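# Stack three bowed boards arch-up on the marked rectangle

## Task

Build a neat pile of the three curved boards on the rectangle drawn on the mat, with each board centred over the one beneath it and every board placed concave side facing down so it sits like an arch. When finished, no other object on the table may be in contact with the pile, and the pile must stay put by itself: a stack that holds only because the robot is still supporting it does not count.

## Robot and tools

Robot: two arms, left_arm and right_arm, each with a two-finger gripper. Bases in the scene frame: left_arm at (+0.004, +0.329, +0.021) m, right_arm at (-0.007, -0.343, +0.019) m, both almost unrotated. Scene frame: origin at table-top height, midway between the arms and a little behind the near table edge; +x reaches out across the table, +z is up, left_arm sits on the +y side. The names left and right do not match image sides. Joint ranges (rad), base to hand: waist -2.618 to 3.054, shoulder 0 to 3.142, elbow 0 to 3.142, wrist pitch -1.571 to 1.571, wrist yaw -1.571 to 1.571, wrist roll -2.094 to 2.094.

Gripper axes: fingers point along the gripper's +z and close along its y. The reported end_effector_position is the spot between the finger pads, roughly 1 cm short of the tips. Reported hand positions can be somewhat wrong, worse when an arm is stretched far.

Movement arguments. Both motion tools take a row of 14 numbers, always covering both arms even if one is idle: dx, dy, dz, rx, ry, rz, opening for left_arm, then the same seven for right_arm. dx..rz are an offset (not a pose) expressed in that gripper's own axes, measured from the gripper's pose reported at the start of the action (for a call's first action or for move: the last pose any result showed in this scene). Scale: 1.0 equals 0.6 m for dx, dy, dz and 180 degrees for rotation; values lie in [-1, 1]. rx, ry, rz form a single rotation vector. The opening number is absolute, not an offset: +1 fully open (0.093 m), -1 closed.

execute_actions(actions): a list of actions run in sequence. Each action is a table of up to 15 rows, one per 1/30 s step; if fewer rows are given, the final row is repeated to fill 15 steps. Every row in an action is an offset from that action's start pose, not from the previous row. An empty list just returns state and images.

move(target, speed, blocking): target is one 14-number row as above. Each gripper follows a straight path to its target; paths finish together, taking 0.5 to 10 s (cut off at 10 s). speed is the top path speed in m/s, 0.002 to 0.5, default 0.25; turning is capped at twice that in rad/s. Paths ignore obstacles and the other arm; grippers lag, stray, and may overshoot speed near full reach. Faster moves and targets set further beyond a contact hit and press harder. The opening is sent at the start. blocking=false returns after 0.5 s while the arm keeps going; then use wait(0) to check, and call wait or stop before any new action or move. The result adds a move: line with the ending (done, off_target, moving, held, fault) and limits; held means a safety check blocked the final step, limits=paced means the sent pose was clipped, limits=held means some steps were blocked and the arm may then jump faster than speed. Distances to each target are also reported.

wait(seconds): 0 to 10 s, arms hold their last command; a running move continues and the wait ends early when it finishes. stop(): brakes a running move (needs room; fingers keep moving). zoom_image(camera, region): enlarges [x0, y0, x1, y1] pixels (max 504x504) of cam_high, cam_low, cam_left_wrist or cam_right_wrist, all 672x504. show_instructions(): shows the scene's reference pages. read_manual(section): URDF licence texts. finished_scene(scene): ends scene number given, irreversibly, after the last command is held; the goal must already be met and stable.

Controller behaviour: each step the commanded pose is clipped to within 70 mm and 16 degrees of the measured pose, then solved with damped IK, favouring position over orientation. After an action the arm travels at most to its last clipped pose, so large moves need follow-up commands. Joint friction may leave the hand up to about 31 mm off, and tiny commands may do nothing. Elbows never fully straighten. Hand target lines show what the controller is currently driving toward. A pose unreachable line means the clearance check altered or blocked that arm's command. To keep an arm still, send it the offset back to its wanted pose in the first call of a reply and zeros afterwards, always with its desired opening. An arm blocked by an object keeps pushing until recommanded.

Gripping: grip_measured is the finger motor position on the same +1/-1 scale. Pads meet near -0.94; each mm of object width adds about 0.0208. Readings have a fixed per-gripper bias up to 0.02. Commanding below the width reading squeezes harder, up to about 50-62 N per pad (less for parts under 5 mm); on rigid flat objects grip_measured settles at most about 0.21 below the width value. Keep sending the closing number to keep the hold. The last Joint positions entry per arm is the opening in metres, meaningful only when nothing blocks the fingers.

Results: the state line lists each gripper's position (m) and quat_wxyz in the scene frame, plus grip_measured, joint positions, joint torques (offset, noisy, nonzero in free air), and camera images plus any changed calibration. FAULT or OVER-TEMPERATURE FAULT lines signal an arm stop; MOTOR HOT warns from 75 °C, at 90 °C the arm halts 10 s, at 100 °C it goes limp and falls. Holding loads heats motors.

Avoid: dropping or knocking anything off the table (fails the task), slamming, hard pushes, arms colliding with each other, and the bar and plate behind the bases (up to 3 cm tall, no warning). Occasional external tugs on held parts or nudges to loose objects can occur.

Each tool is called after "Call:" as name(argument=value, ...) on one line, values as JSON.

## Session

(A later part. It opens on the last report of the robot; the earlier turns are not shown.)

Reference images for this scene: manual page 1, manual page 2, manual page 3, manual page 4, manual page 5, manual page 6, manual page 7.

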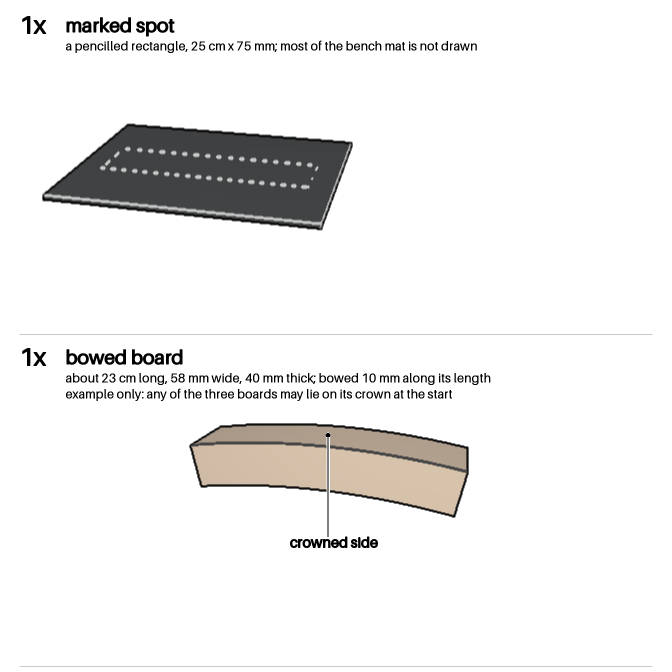

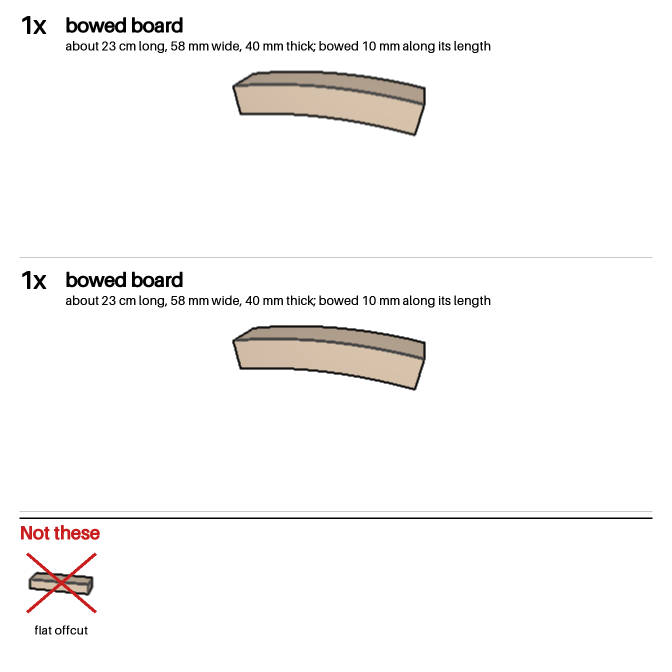

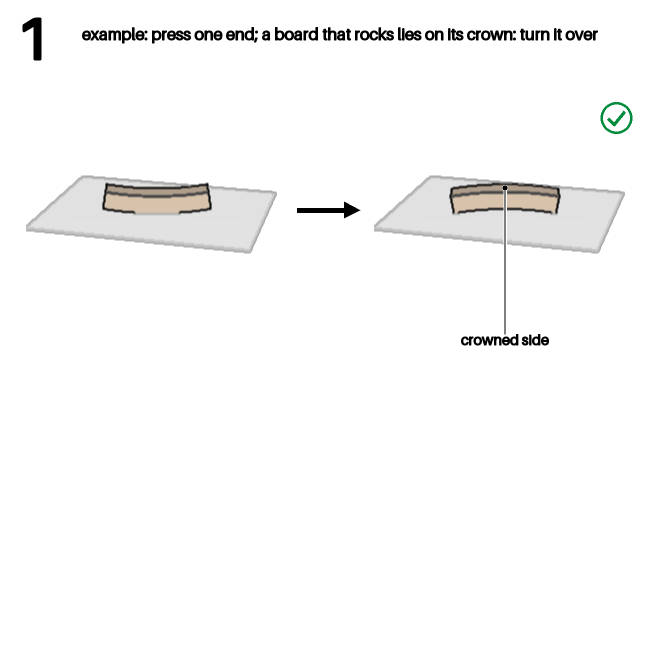

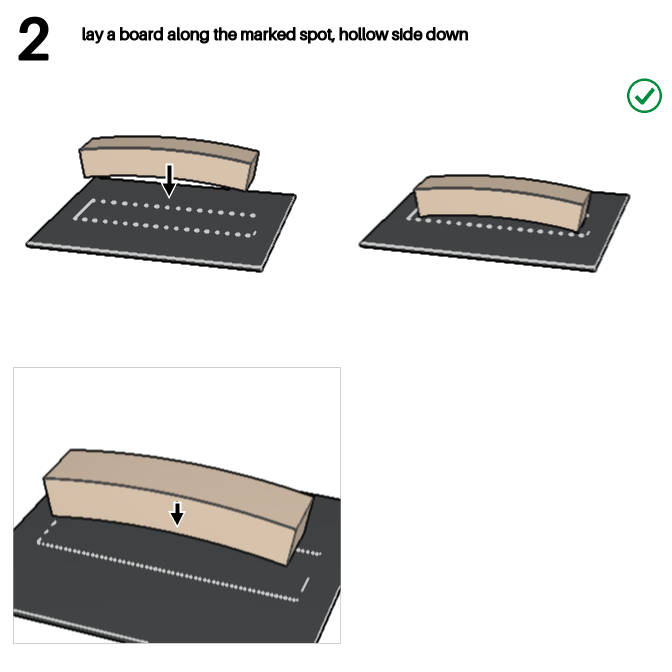

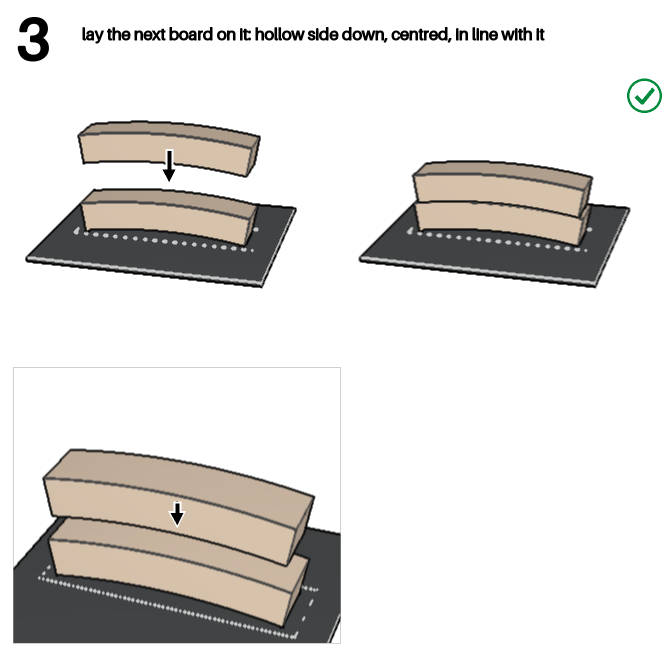

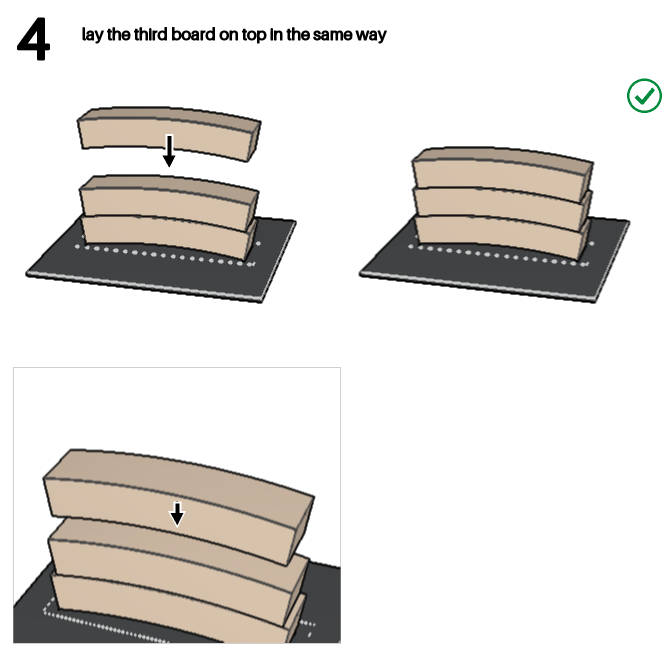

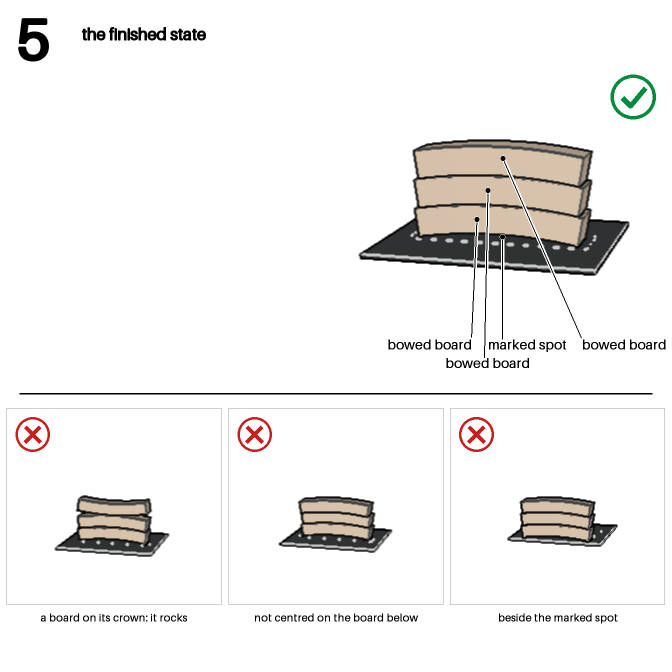

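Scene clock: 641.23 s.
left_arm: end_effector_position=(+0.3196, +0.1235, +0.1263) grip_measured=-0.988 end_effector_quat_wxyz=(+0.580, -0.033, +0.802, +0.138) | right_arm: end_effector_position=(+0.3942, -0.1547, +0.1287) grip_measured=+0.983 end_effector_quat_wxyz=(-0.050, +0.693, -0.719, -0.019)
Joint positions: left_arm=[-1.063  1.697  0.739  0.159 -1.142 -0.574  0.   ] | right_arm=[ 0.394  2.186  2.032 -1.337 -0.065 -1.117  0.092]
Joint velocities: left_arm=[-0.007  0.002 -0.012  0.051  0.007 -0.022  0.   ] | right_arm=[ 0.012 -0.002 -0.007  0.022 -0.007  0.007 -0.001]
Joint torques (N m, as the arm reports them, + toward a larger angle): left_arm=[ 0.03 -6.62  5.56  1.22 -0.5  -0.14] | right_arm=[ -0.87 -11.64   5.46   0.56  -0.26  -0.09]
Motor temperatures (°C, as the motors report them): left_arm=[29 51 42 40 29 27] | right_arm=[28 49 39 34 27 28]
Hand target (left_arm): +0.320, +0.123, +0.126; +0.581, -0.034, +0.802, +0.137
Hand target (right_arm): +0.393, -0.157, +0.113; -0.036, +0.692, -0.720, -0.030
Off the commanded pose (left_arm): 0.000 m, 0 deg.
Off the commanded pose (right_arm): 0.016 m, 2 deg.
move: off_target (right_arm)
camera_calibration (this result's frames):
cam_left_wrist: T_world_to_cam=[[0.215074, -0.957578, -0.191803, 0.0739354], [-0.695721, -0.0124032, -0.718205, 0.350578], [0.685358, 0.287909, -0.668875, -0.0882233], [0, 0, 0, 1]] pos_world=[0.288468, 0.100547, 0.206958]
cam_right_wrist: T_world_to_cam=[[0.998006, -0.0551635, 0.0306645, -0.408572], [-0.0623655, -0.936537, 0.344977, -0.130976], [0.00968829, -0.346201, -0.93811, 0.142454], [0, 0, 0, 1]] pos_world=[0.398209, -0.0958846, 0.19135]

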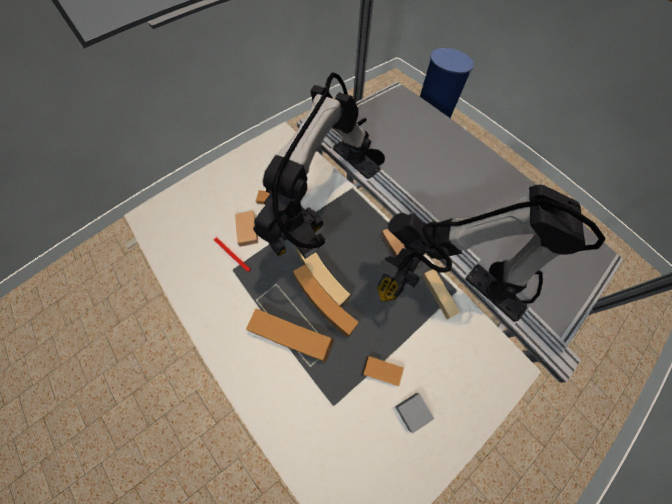

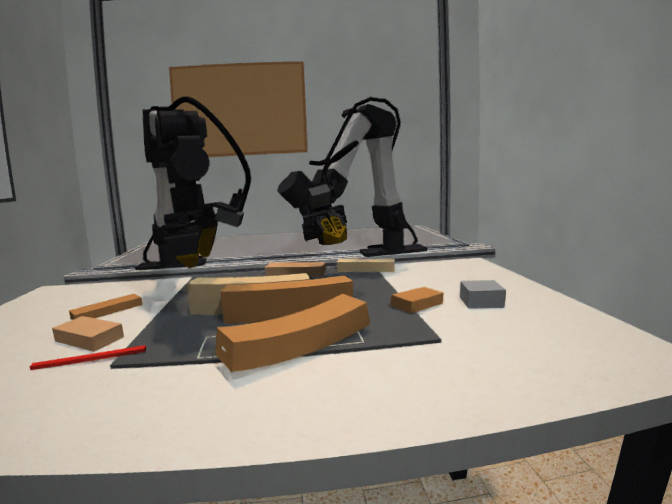

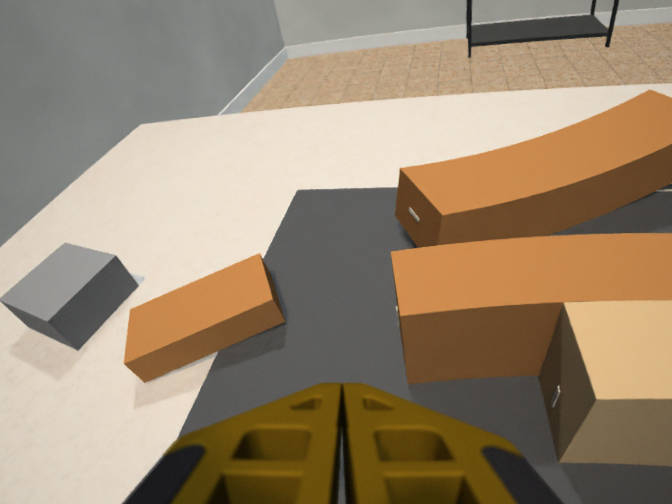

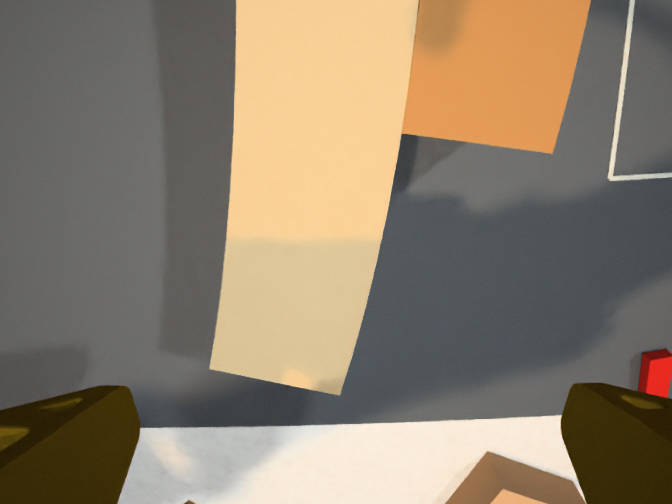

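Call:
move(target=[0,0,0,0,0,0,-1,0,0.02,0.135,0,0,0,0.6], speed=0.06)

Call:
execute_actions(actions=[[[0,0,0,0,0,0,-1,0,0,0,0,0,0,-0.5]],[[0,0,0,0,0,0,-1,0,0,0,0,0,0,-0.5]]])

Scene clock: 645.43 s.
left_arm: end_effector_position=(+0.3196, +0.1235, +0.1263) grip_measured=-0.988 end_effector_quat_wxyz=(+0.580, -0.033, +0.802, +0.138) | right_arm: end_effector_position=(+0.3908, -0.1491, +0.0555) grip_measured=+0.602 end_effector_quat_wxyz=(-0.057, +0.691, -0.720, -0.018)
Joint positions: left_arm=[-1.063  1.697  0.739  0.159 -1.142 -0.574  0.   ] | right_arm=[ 0.407  2.186  1.739 -1.028 -0.066 -1.1    0.074]
Joint velocities: left_arm=[ 0.007 -0.002 -0.012 -0.037  0.037 -0.051  0.   ] | right_arm=[ 0.012 -0.007 -0.007  0.007 -0.007  0.051 -0.   ]
Joint torques (N m, as the arm reports them, + toward a larger angle): left_arm=[ 0.06 -6.57  5.64  1.24 -0.52 -0.13] | right_arm=[  0.56 -13.17   5.29   0.58  -0.09   0.07]
Motor temperatures (°C, as the motors report them): left_arm=[29 51 42 40 29 27] | right_arm=[28 50 39 34 27 28]
Hand target (left_arm): +0.320, +0.123, +0.126; +0.580, -0.033, +0.802, +0.138
Hand target (right_arm): +0.385, -0.147, +0.048; -0.050, +0.693, -0.719, -0.020
Off the commanded pose (left_arm): 0.000 m, 0 deg.
Off the commanded pose (right_arm): 0.010 m, 1 deg.
move: done
camera_calibration (this result's frames):
cam_left_wrist: T_world_to_cam=[[0.215074, -0.957578, -0.191803, 0.0739354], [-0.695721, -0.0124032, -0.718205, 0.350578], [0.685358, 0.287909, -0.668875, -0.0882233], [0, 0, 0, 1]] pos_world=[0.288468, 0.100547, 0.206958]
cam_right_wrist: T_world_to_cam=[[0.997353, -0.0591491, 0.0422995, -0.403647], [-0.0699615, -0.939136, 0.336346, -0.0975944], [0.0198305, -0.338415, -0.940788, 0.0730975], [0, 0, 0, 1]] pos_world=[0.3943, -0.0907925, 0.118669]

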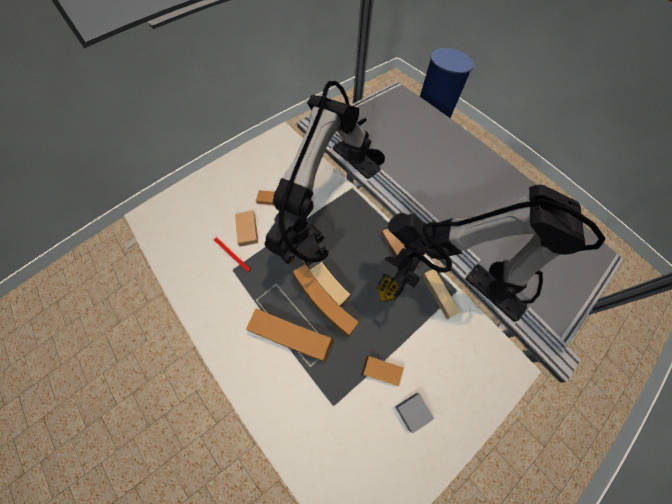

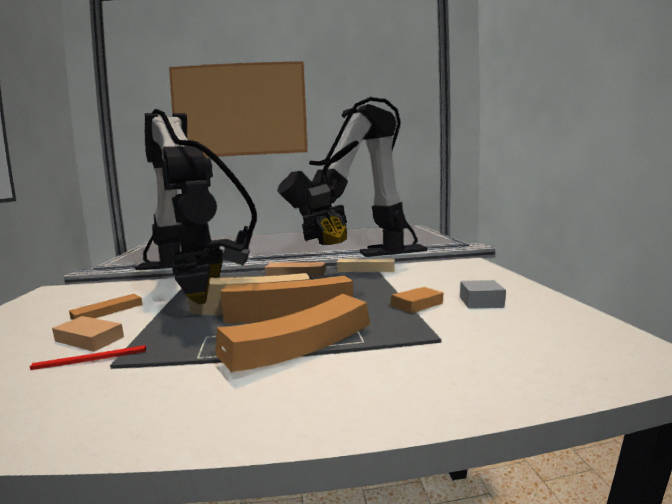

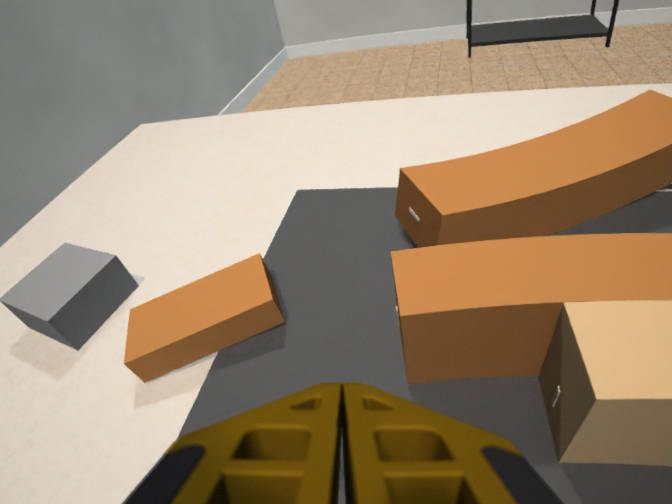

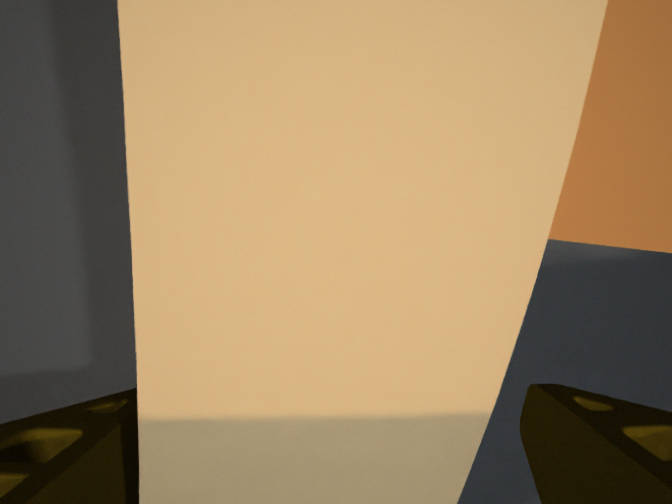

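Scene clock: 646.43 s.
left_arm: end_effector_position=(+0.3196, +0.1235, +0.1263) grip_measured=-0.988 end_effector_quat_wxyz=(+0.580, -0.033, +0.802, +0.138) | right_arm: end_effector_position=(+0.3869, -0.1508, +0.0551) grip_measured=-0.135 end_effector_quat_wxyz=(-0.049, +0.691, -0.721, -0.021)
Joint positions: left_arm=[-1.063  1.697  0.739  0.159 -1.142 -0.574  0.   ] | right_arm=[ 0.407  2.186  1.739 -1.046 -0.067 -1.097  0.039]
Joint velocities: left_arm=[ 0.007 -0.012  0.007  0.022 -0.037 -0.022  0.   ] | right_arm=[-0.012 -0.007 -0.012 -0.051  0.066  0.007 -0.   ]
Joint torques (N m, as the arm reports them, + toward a larger angle): left_arm=[-0.01 -6.56  5.68  1.26 -0.5  -0.09] | right_arm=[ -0.05 -13.47   6.84   0.46  -0.2    0.02]
Motor temperatures (°C, as the motors report them): left_arm=[29 51 42 40 29 27] | right_arm=[28 51 39 34 27 28]
Hand target (left_arm): +0.320, +0.123, +0.126; +0.580, -0.033, +0.802, +0.138
Hand target (right_arm): +0.387, -0.151, +0.055; -0.049, +0.691, -0.721, -0.021
Off the commanded pose (left_arm): 0.000 m, 0 deg.
Off the commanded pose (right_arm): 0.000 m, 0 deg.
camera_calibration (this result's frames):
cam_left_wrist: T_world_to_cam=[[0.215074, -0.957578, -0.191803, 0.0739354], [-0.695721, -0.0124032, -0.718205, 0.350578], [0.685358, 0.287909, -0.668875, -0.0882233], [0, 0, 0, 1]] pos_world=[0.288468, 0.100547, 0.206958]
cam_right_wrist: T_world_to_cam=[[0.997795, -0.0610463, 0.0260534, -0.399344], [-0.0662862, -0.936617, 0.344026, -0.100837], [0.00340051, -0.344994, -0.938599, 0.0774791], [0, 0, 0, 1]] pos_world=[0.391516, -0.0920946, 0.117817]

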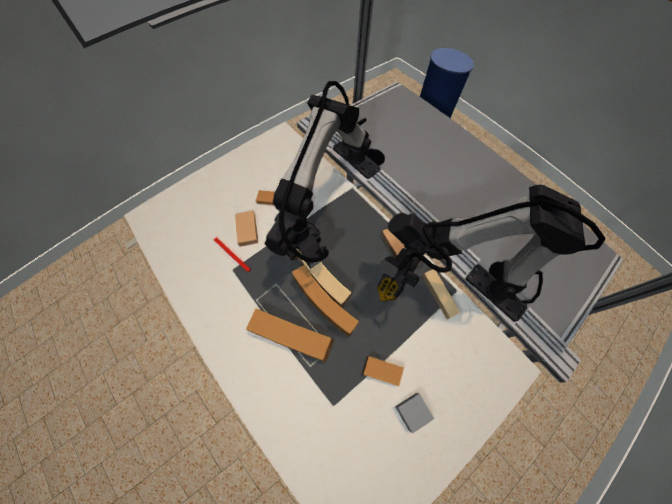

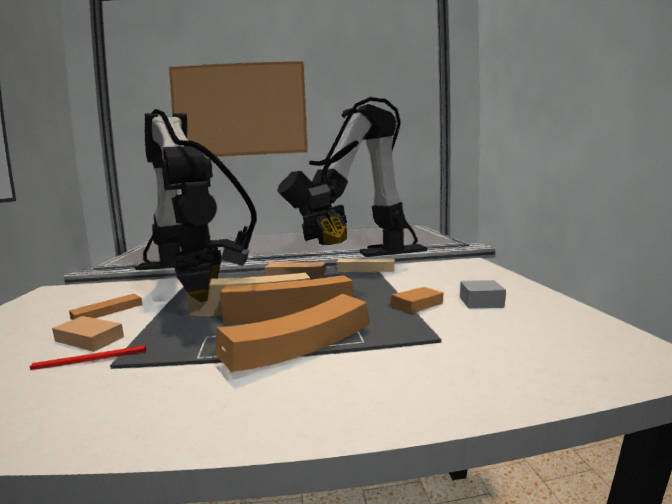

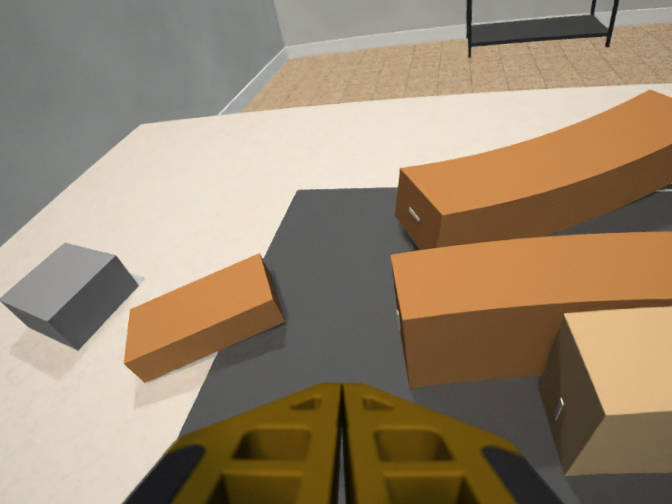

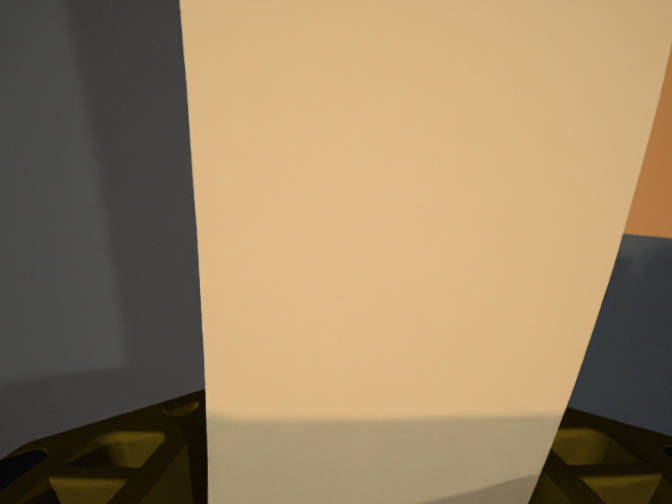

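Call:
move(target=[0,0,0,0,0,0,-1,0,0.036,-0.012,0.17,0,0,-0.5], speed=0.1)

Call:
move(target=[0,0,0,0,0,0,-1,0,0.043,-0.012,0.2,0,0,-0.5], speed=0.1)

Scene clock: 653.67 s.
left_arm: end_effector_position=(+0.3196, +0.1235, +0.1263) grip_measured=-0.988 end_effector_quat_wxyz=(+0.580, -0.033, +0.802, +0.138) | right_arm: end_effector_position=(+0.3651, -0.1492, +0.0619) grip_measured=-0.135 end_effector_quat_wxyz=(-0.224, +0.664, -0.696, +0.158)
Joint positions: left_arm=[-1.063  1.697  0.739  0.159 -1.142 -0.574  0.   ] | right_arm=[ 0.547  1.797  1.059 -0.319  0.221 -1.015  0.039]
Joint velocities: left_arm=[-0.002 -0.002 -0.012  0.022  0.051  0.007  0.   ] | right_arm=[-0.007 -0.002 -0.012  0.007  0.037  0.037  0.002]
Joint torques (N m, as the arm reports them, + toward a larger angle): left_arm=[-0.1  -6.42  5.68  1.24 -0.49 -0.08] | right_arm=[  0.44 -10.99   5.2    1.51   0.26   0.21]
Motor temperatures (°C, as the motors report them): left_arm=[28 51 42 40 29 27] | right_arm=[28 53 39 34 27 28]
Hand target (left_arm): +0.320, +0.123, +0.126; +0.580, -0.033, +0.802, +0.138
Hand target (right_arm): +0.365, -0.150, +0.063; -0.232, +0.654, -0.701, +0.166
Off the commanded pose (left_arm): 0.000 m, 0 deg.
Off the commanded pose (right_arm): 0.001 m, 2 deg.
move: done
camera_calibration (this result's frames):
cam_left_wrist: T_world_to_cam=[[0.215074, -0.957578, -0.191803, 0.0739354], [-0.695721, -0.0124032, -0.718205, 0.350578], [0.685358, 0.287909, -0.668875, -0.0882233], [0, 0, 0, 1]] pos_world=[0.288468, 0.100547, 0.206958]
cam_right_wrist: T_world_to_cam=[[0.858083, -0.085641, 0.50632, -0.360109], [-0.254251, -0.927511, 0.274008, -0.0287964], [0.446151, -0.363854, -0.817655, -0.0875081], [0, 0, 0, 1]] pos_world=[0.340724, -0.0893892, 0.118669]

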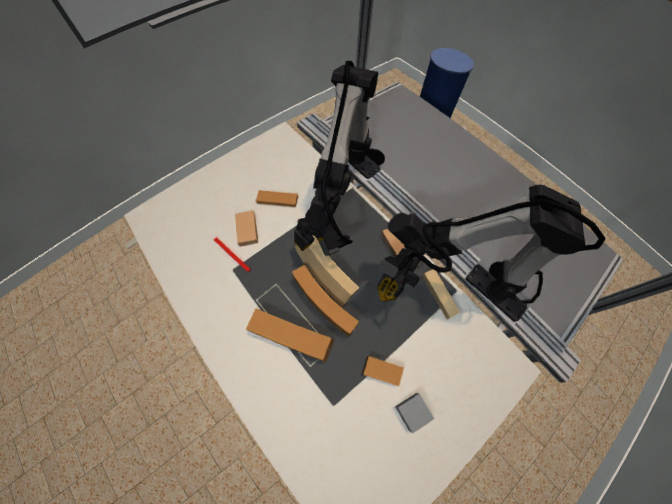

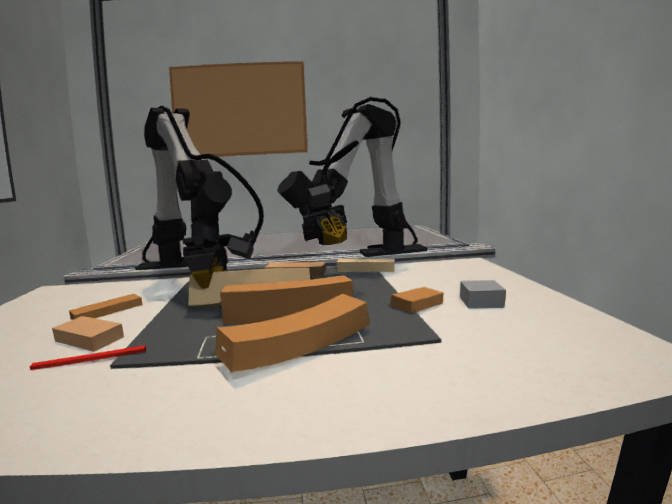

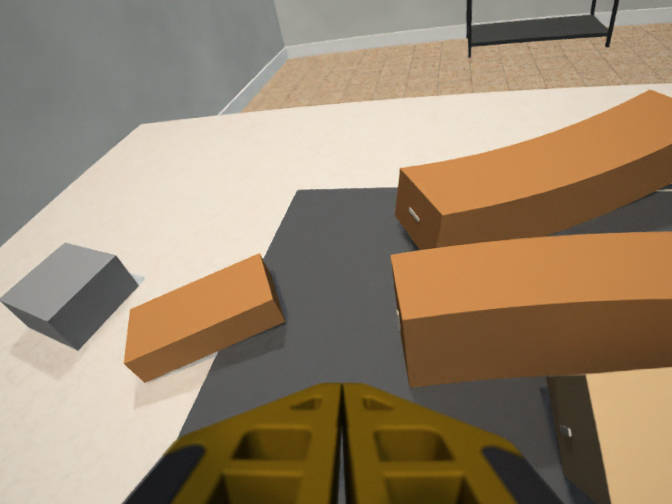

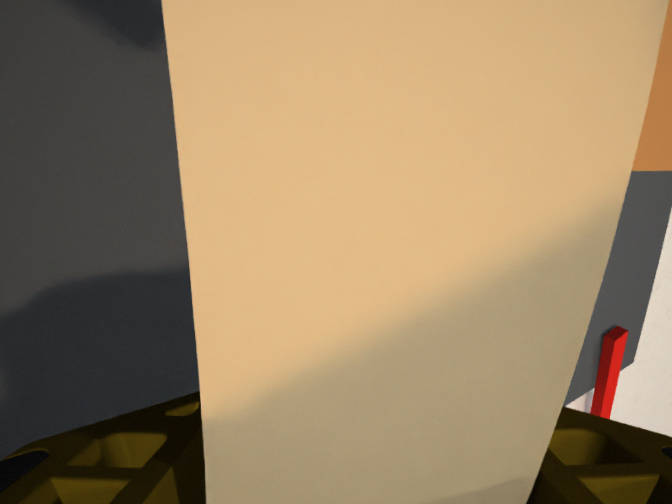

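Scene clock: 657.17 s.
left_arm: end_effector_position=(+0.3196, +0.1235, +0.1263) grip_measured=-0.988 end_effector_quat_wxyz=(+0.580, -0.033, +0.802, +0.138) | right_arm: end_effector_position=(+0.3381, -0.1475, +0.0557) grip_measured=-0.135 end_effector_quat_wxyz=(-0.413, +0.572, -0.613, +0.355)
Joint positions: left_arm=[-1.063  1.697  0.739  0.159 -1.142 -0.574  0.   ] | right_arm=[ 0.759  1.844  0.505  0.798  0.665 -1.112  0.039]
Joint velocities: left_arm=[-0.002 -0.012 -0.012 -0.007 -0.007  0.051  0.   ] | right_arm=[-0.002  0.017 -0.002  0.051  0.066 -0.022 -0.   ]
Joint torques (N m, as the arm reports them, + toward a larger angle): left_arm=[ 0.09 -6.41  5.61  1.19 -0.47 -0.07] | right_arm=[ 0.18 -6.53  4.42  2.32  0.37  0.09]
Motor temperatures (°C, as the motors report them): left_arm=[28 50 42 40 29 27] | right_arm=[28 52 39 35 27 28]
Hand target (left_arm): +0.320, +0.123, +0.126; +0.580, -0.033, +0.802, +0.138
Hand target (right_arm): +0.338, -0.148, +0.055; -0.420, +0.564, -0.614, +0.360
Off the commanded pose (left_arm): 0.000 m, 0 deg.
Off the commanded pose (right_arm): 0.002 m, 2 deg.
move: done
camera_calibration (this result's frames):
cam_left_wrist: T_world_to_cam=[[0.215074, -0.957578, -0.191803, 0.0739354], [-0.695721, -0.0124032, -0.718205, 0.350578], [0.685358, 0.287909, -0.668875, -0.0882233], [0, 0, 0, 1]] pos_world=[0.288468, 0.100547, 0.206958]
cam_right_wrist: T_world_to_cam=[[0.417404, -0.108973, 0.902164, -0.210134], [-0.406454, -0.910327, 0.0780954, 0.0325448], [0.812754, -0.399286, -0.424266, -0.230945], [0, 0, 0, 1]] pos_world=[0.28864, -0.0854853, 0.0890519]

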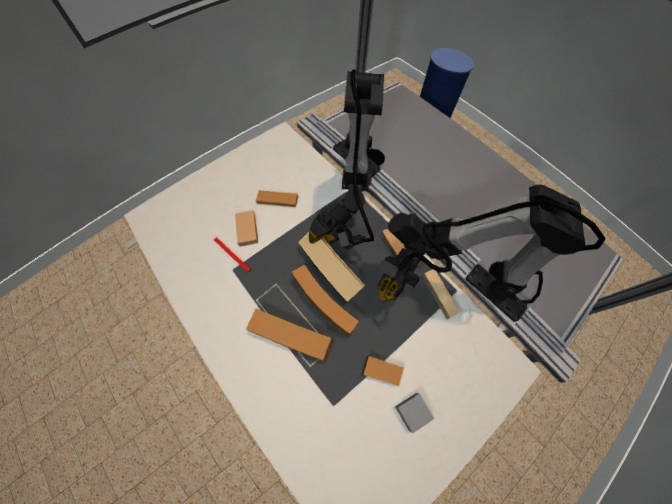

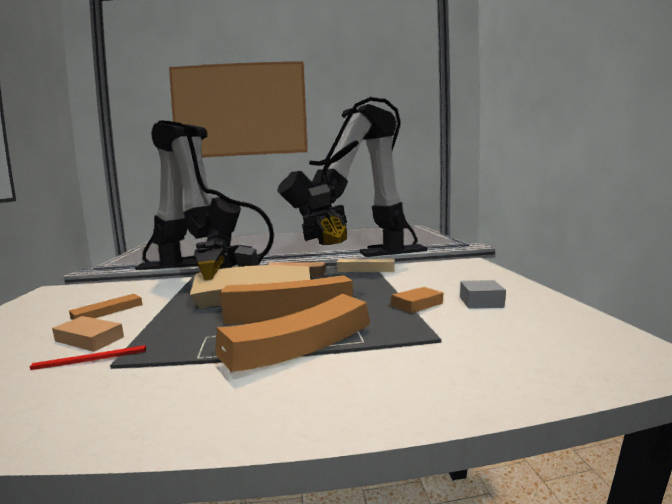

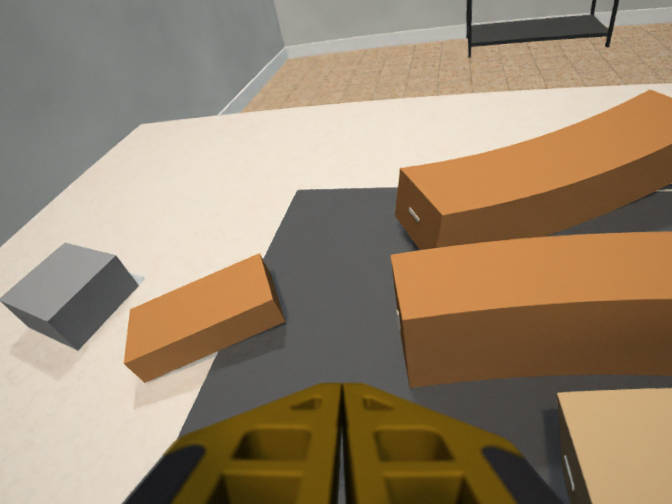

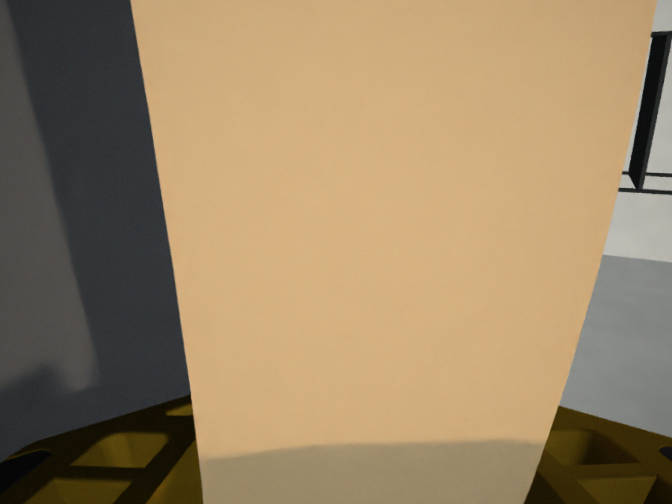

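Call:
move(target=[0,0,0,0,0,0,-1,0,-0.01,-0.09,0,0,0,0.15], speed=0.04)

Scene clock: 660.80 s.
left_arm: end_effector_position=(+0.3196, +0.1235, +0.1263) grip_measured=-0.988 end_effector_quat_wxyz=(+0.580, -0.033, +0.802, +0.138) | right_arm: end_effector_position=(+0.2989, -0.1436, +0.0888) grip_measured=+0.148 end_effector_quat_wxyz=(+0.424, -0.565, +0.614, -0.351)
Joint positions: left_arm=[-1.063  1.697  0.739  0.159 -1.142 -0.574  0.   ] | right_arm=[ 0.882  1.61   0.444  0.591  0.766 -1.02   0.052]
Joint velocities: left_arm=[ 0.012 -0.012  0.007 -0.081  0.022  0.007  0.   ] | right_arm=[-0.002 -0.012  0.012 -0.022 -0.007 -0.007  0.001]
Joint torques (N m, as the arm reports them, + toward a larger angle): left_arm=[ 0.02 -6.56  5.65  1.23 -0.49 -0.12] | right_arm=[ 0.62 -7.85  4.05  1.5   0.31  0.09]
Motor temperatures (°C, as the motors report them): left_arm=[28 50 42 40 29 27] | right_arm=[28 52 38 36 27 28]
Hand target (left_arm): +0.320, +0.123, +0.126; +0.580, -0.033, +0.802, +0.138
Hand target (right_arm): +0.291, -0.149, +0.083; -0.413, +0.573, -0.614, +0.354
Off the commanded pose (left_arm): 0.000 m, 0 deg.
Off the commanded pose (right_arm): 0.011 m, 2 deg.
move: off_target (right_arm)
camera_calibration (this result's frames):
cam_left_wrist: T_world_to_cam=[[0.215074, -0.957578, -0.191803, 0.0739354], [-0.695721, -0.0124032, -0.718205, 0.350578], [0.685358, 0.287909, -0.668875, -0.0882233], [0, 0, 0, 1]] pos_world=[0.288468, 0.100547, 0.206958]
cam_right_wrist: T_world_to_cam=[[0.405119, -0.130143, 0.904954, -0.222803], [-0.406804, -0.912094, 0.0509433, 0.0197996], [0.818773, -0.388777, -0.422449, -0.183957], [0, 0, 0, 1]] pos_world=[0.248935, -0.0824554, 0.122905]

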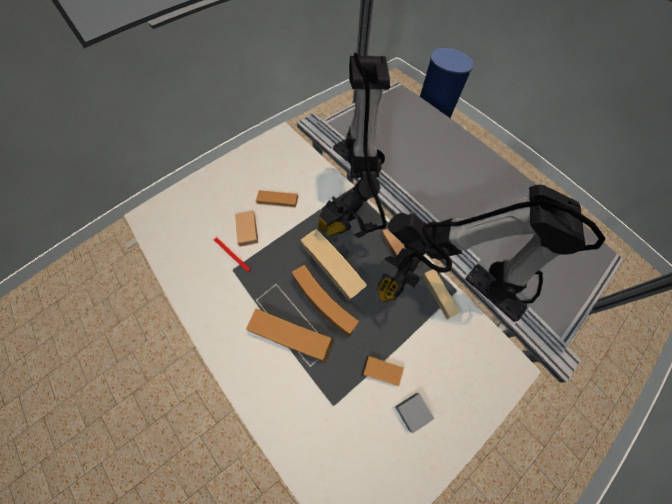

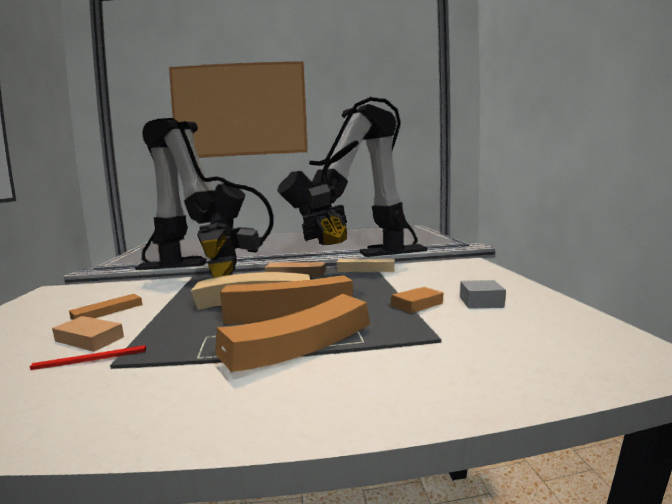

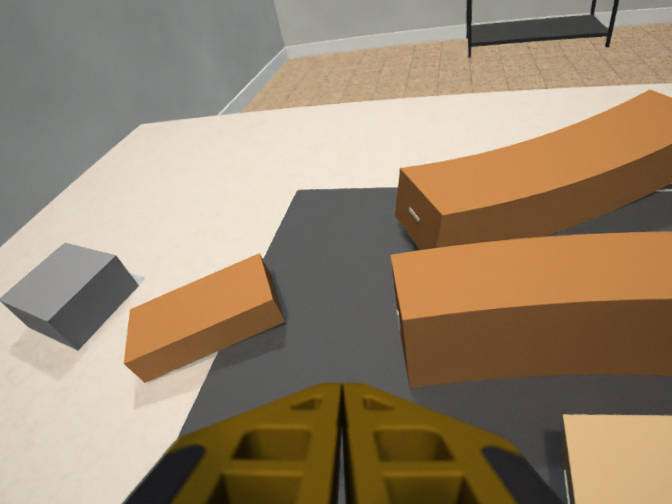

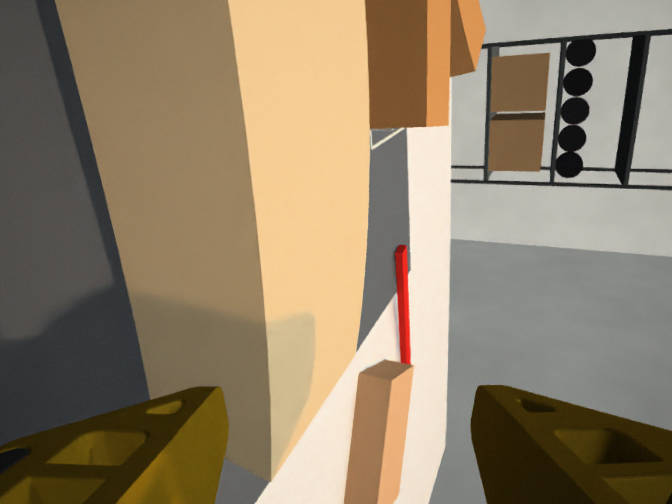

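Call:
move(target=[-0.077,-0.096,0.167,0.384,0.236,0.446,0.7,0.1,-0.05,-0.08,0,0,0,1], speed=0.3)

Scene clock: 682.23 s.
left_arm: end_effector_position=(+0.4370, +0.0814, +0.1249) grip_measured=+0.698 end_effector_quat_wxyz=(+0.048, +0.710, +0.702, +0.010) | right_arm: end_effector_position=(+0.2718, -0.2016, +0.1394) grip_measured=+0.983 end_effector_quat_wxyz=(+0.437, -0.555, +0.614, -0.353)
Joint positions: left_arm=[-0.579  2.52   2.596 -1.548  0.023  1.072  0.079] | right_arm=[ 0.807  1.1    0.315  0.282  0.707 -1.075  0.092]
Joint velocities: left_arm=[-0.017  0.007 -0.007  0.051  0.037 -0.037  0.   ] | right_arm=[-0.027  0.022  0.007 -0.007 -0.095 -0.066 -0.   ]
Joint torques (N m, as the arm reports them, + toward a larger angle): left_arm=[  1.21 -12.34   7.69   0.32   0.02   0.04] | right_arm=[-0.87 -4.67  5.67  1.64  0.07  0.02]
Motor temperatures (°C, as the motors report them): left_arm=[28 51 43 39 29 27] | right_arm=[28 50 37 37 27 28]
Hand target (left_arm): +0.440, +0.087, +0.130; +0.051, +0.708, +0.704, +0.010
Hand target (right_arm): +0.267, -0.208, +0.130; +0.424, -0.565, +0.614, -0.352
Off the commanded pose (left_arm): 0.010 m, 6 deg.
Off the commanded pose (right_arm): 0.015 m, 2 deg.
joint sent to its limit (left arm) — the command would take joint 4 (wrist pitch) past its lower limit, so that joint was sent only as far as its limit.
move: off_target (left_arm, right_arm)
camera_calibration (this result's frames):
cam_left_wrist: T_world_to_cam=[[-0.995983, 0.0174005, -0.0878409, 0.444967], [-0.0180869, 0.921631, 0.387645, -0.0794638], [0.0877022, 0.387677, -0.917614, 0.12661], [0, 0, 0, 1]] pos_world=[0.430638, 0.0164097, 0.186069]
cam_right_wrist: T_world_to_cam=[[0.381052, -0.152069, 0.911962, -0.264048], [-0.411556, -0.911164, 0.0200279, -0.0408987], [0.827902, -0.382955, -0.409786, -0.165982], [0, 0, 0, 1]] pos_world=[0.2212, -0.140982, 0.173604]

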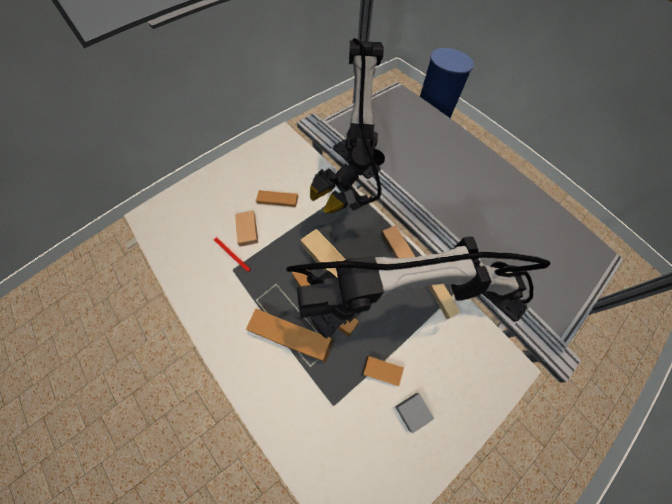

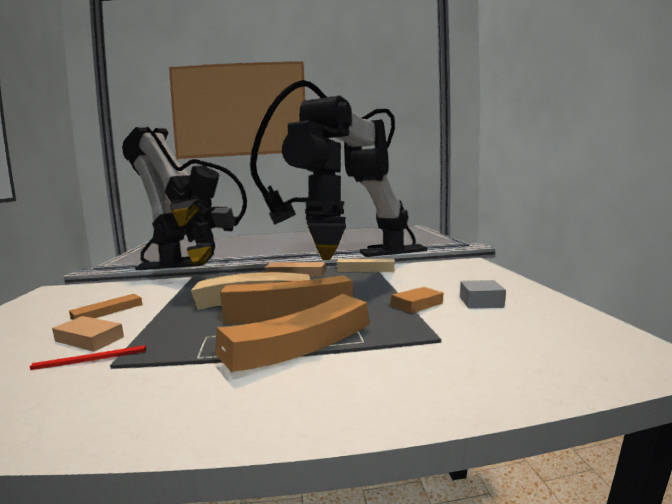

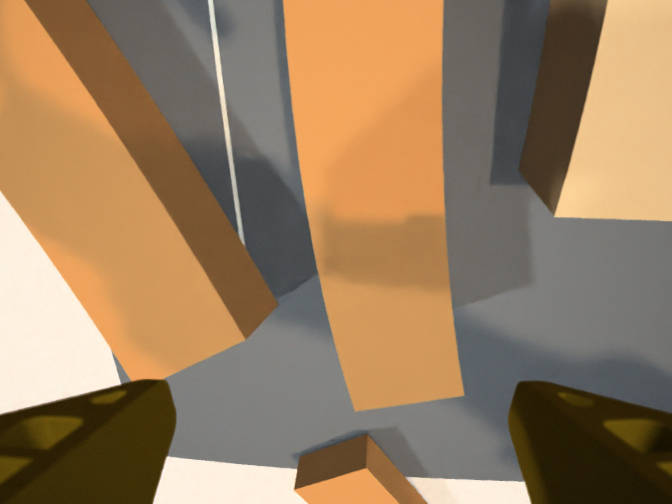

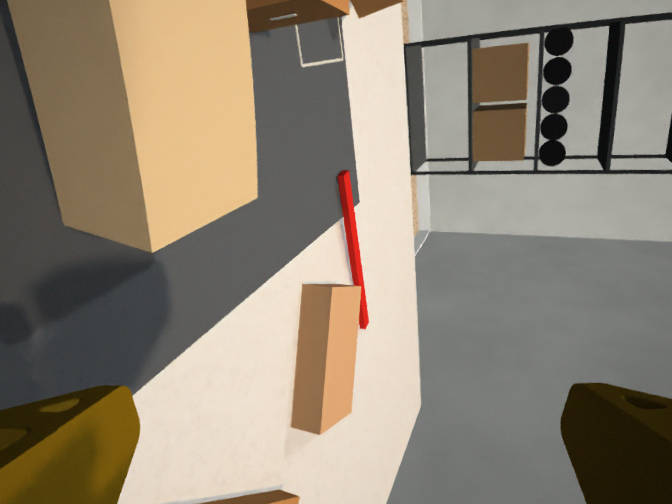

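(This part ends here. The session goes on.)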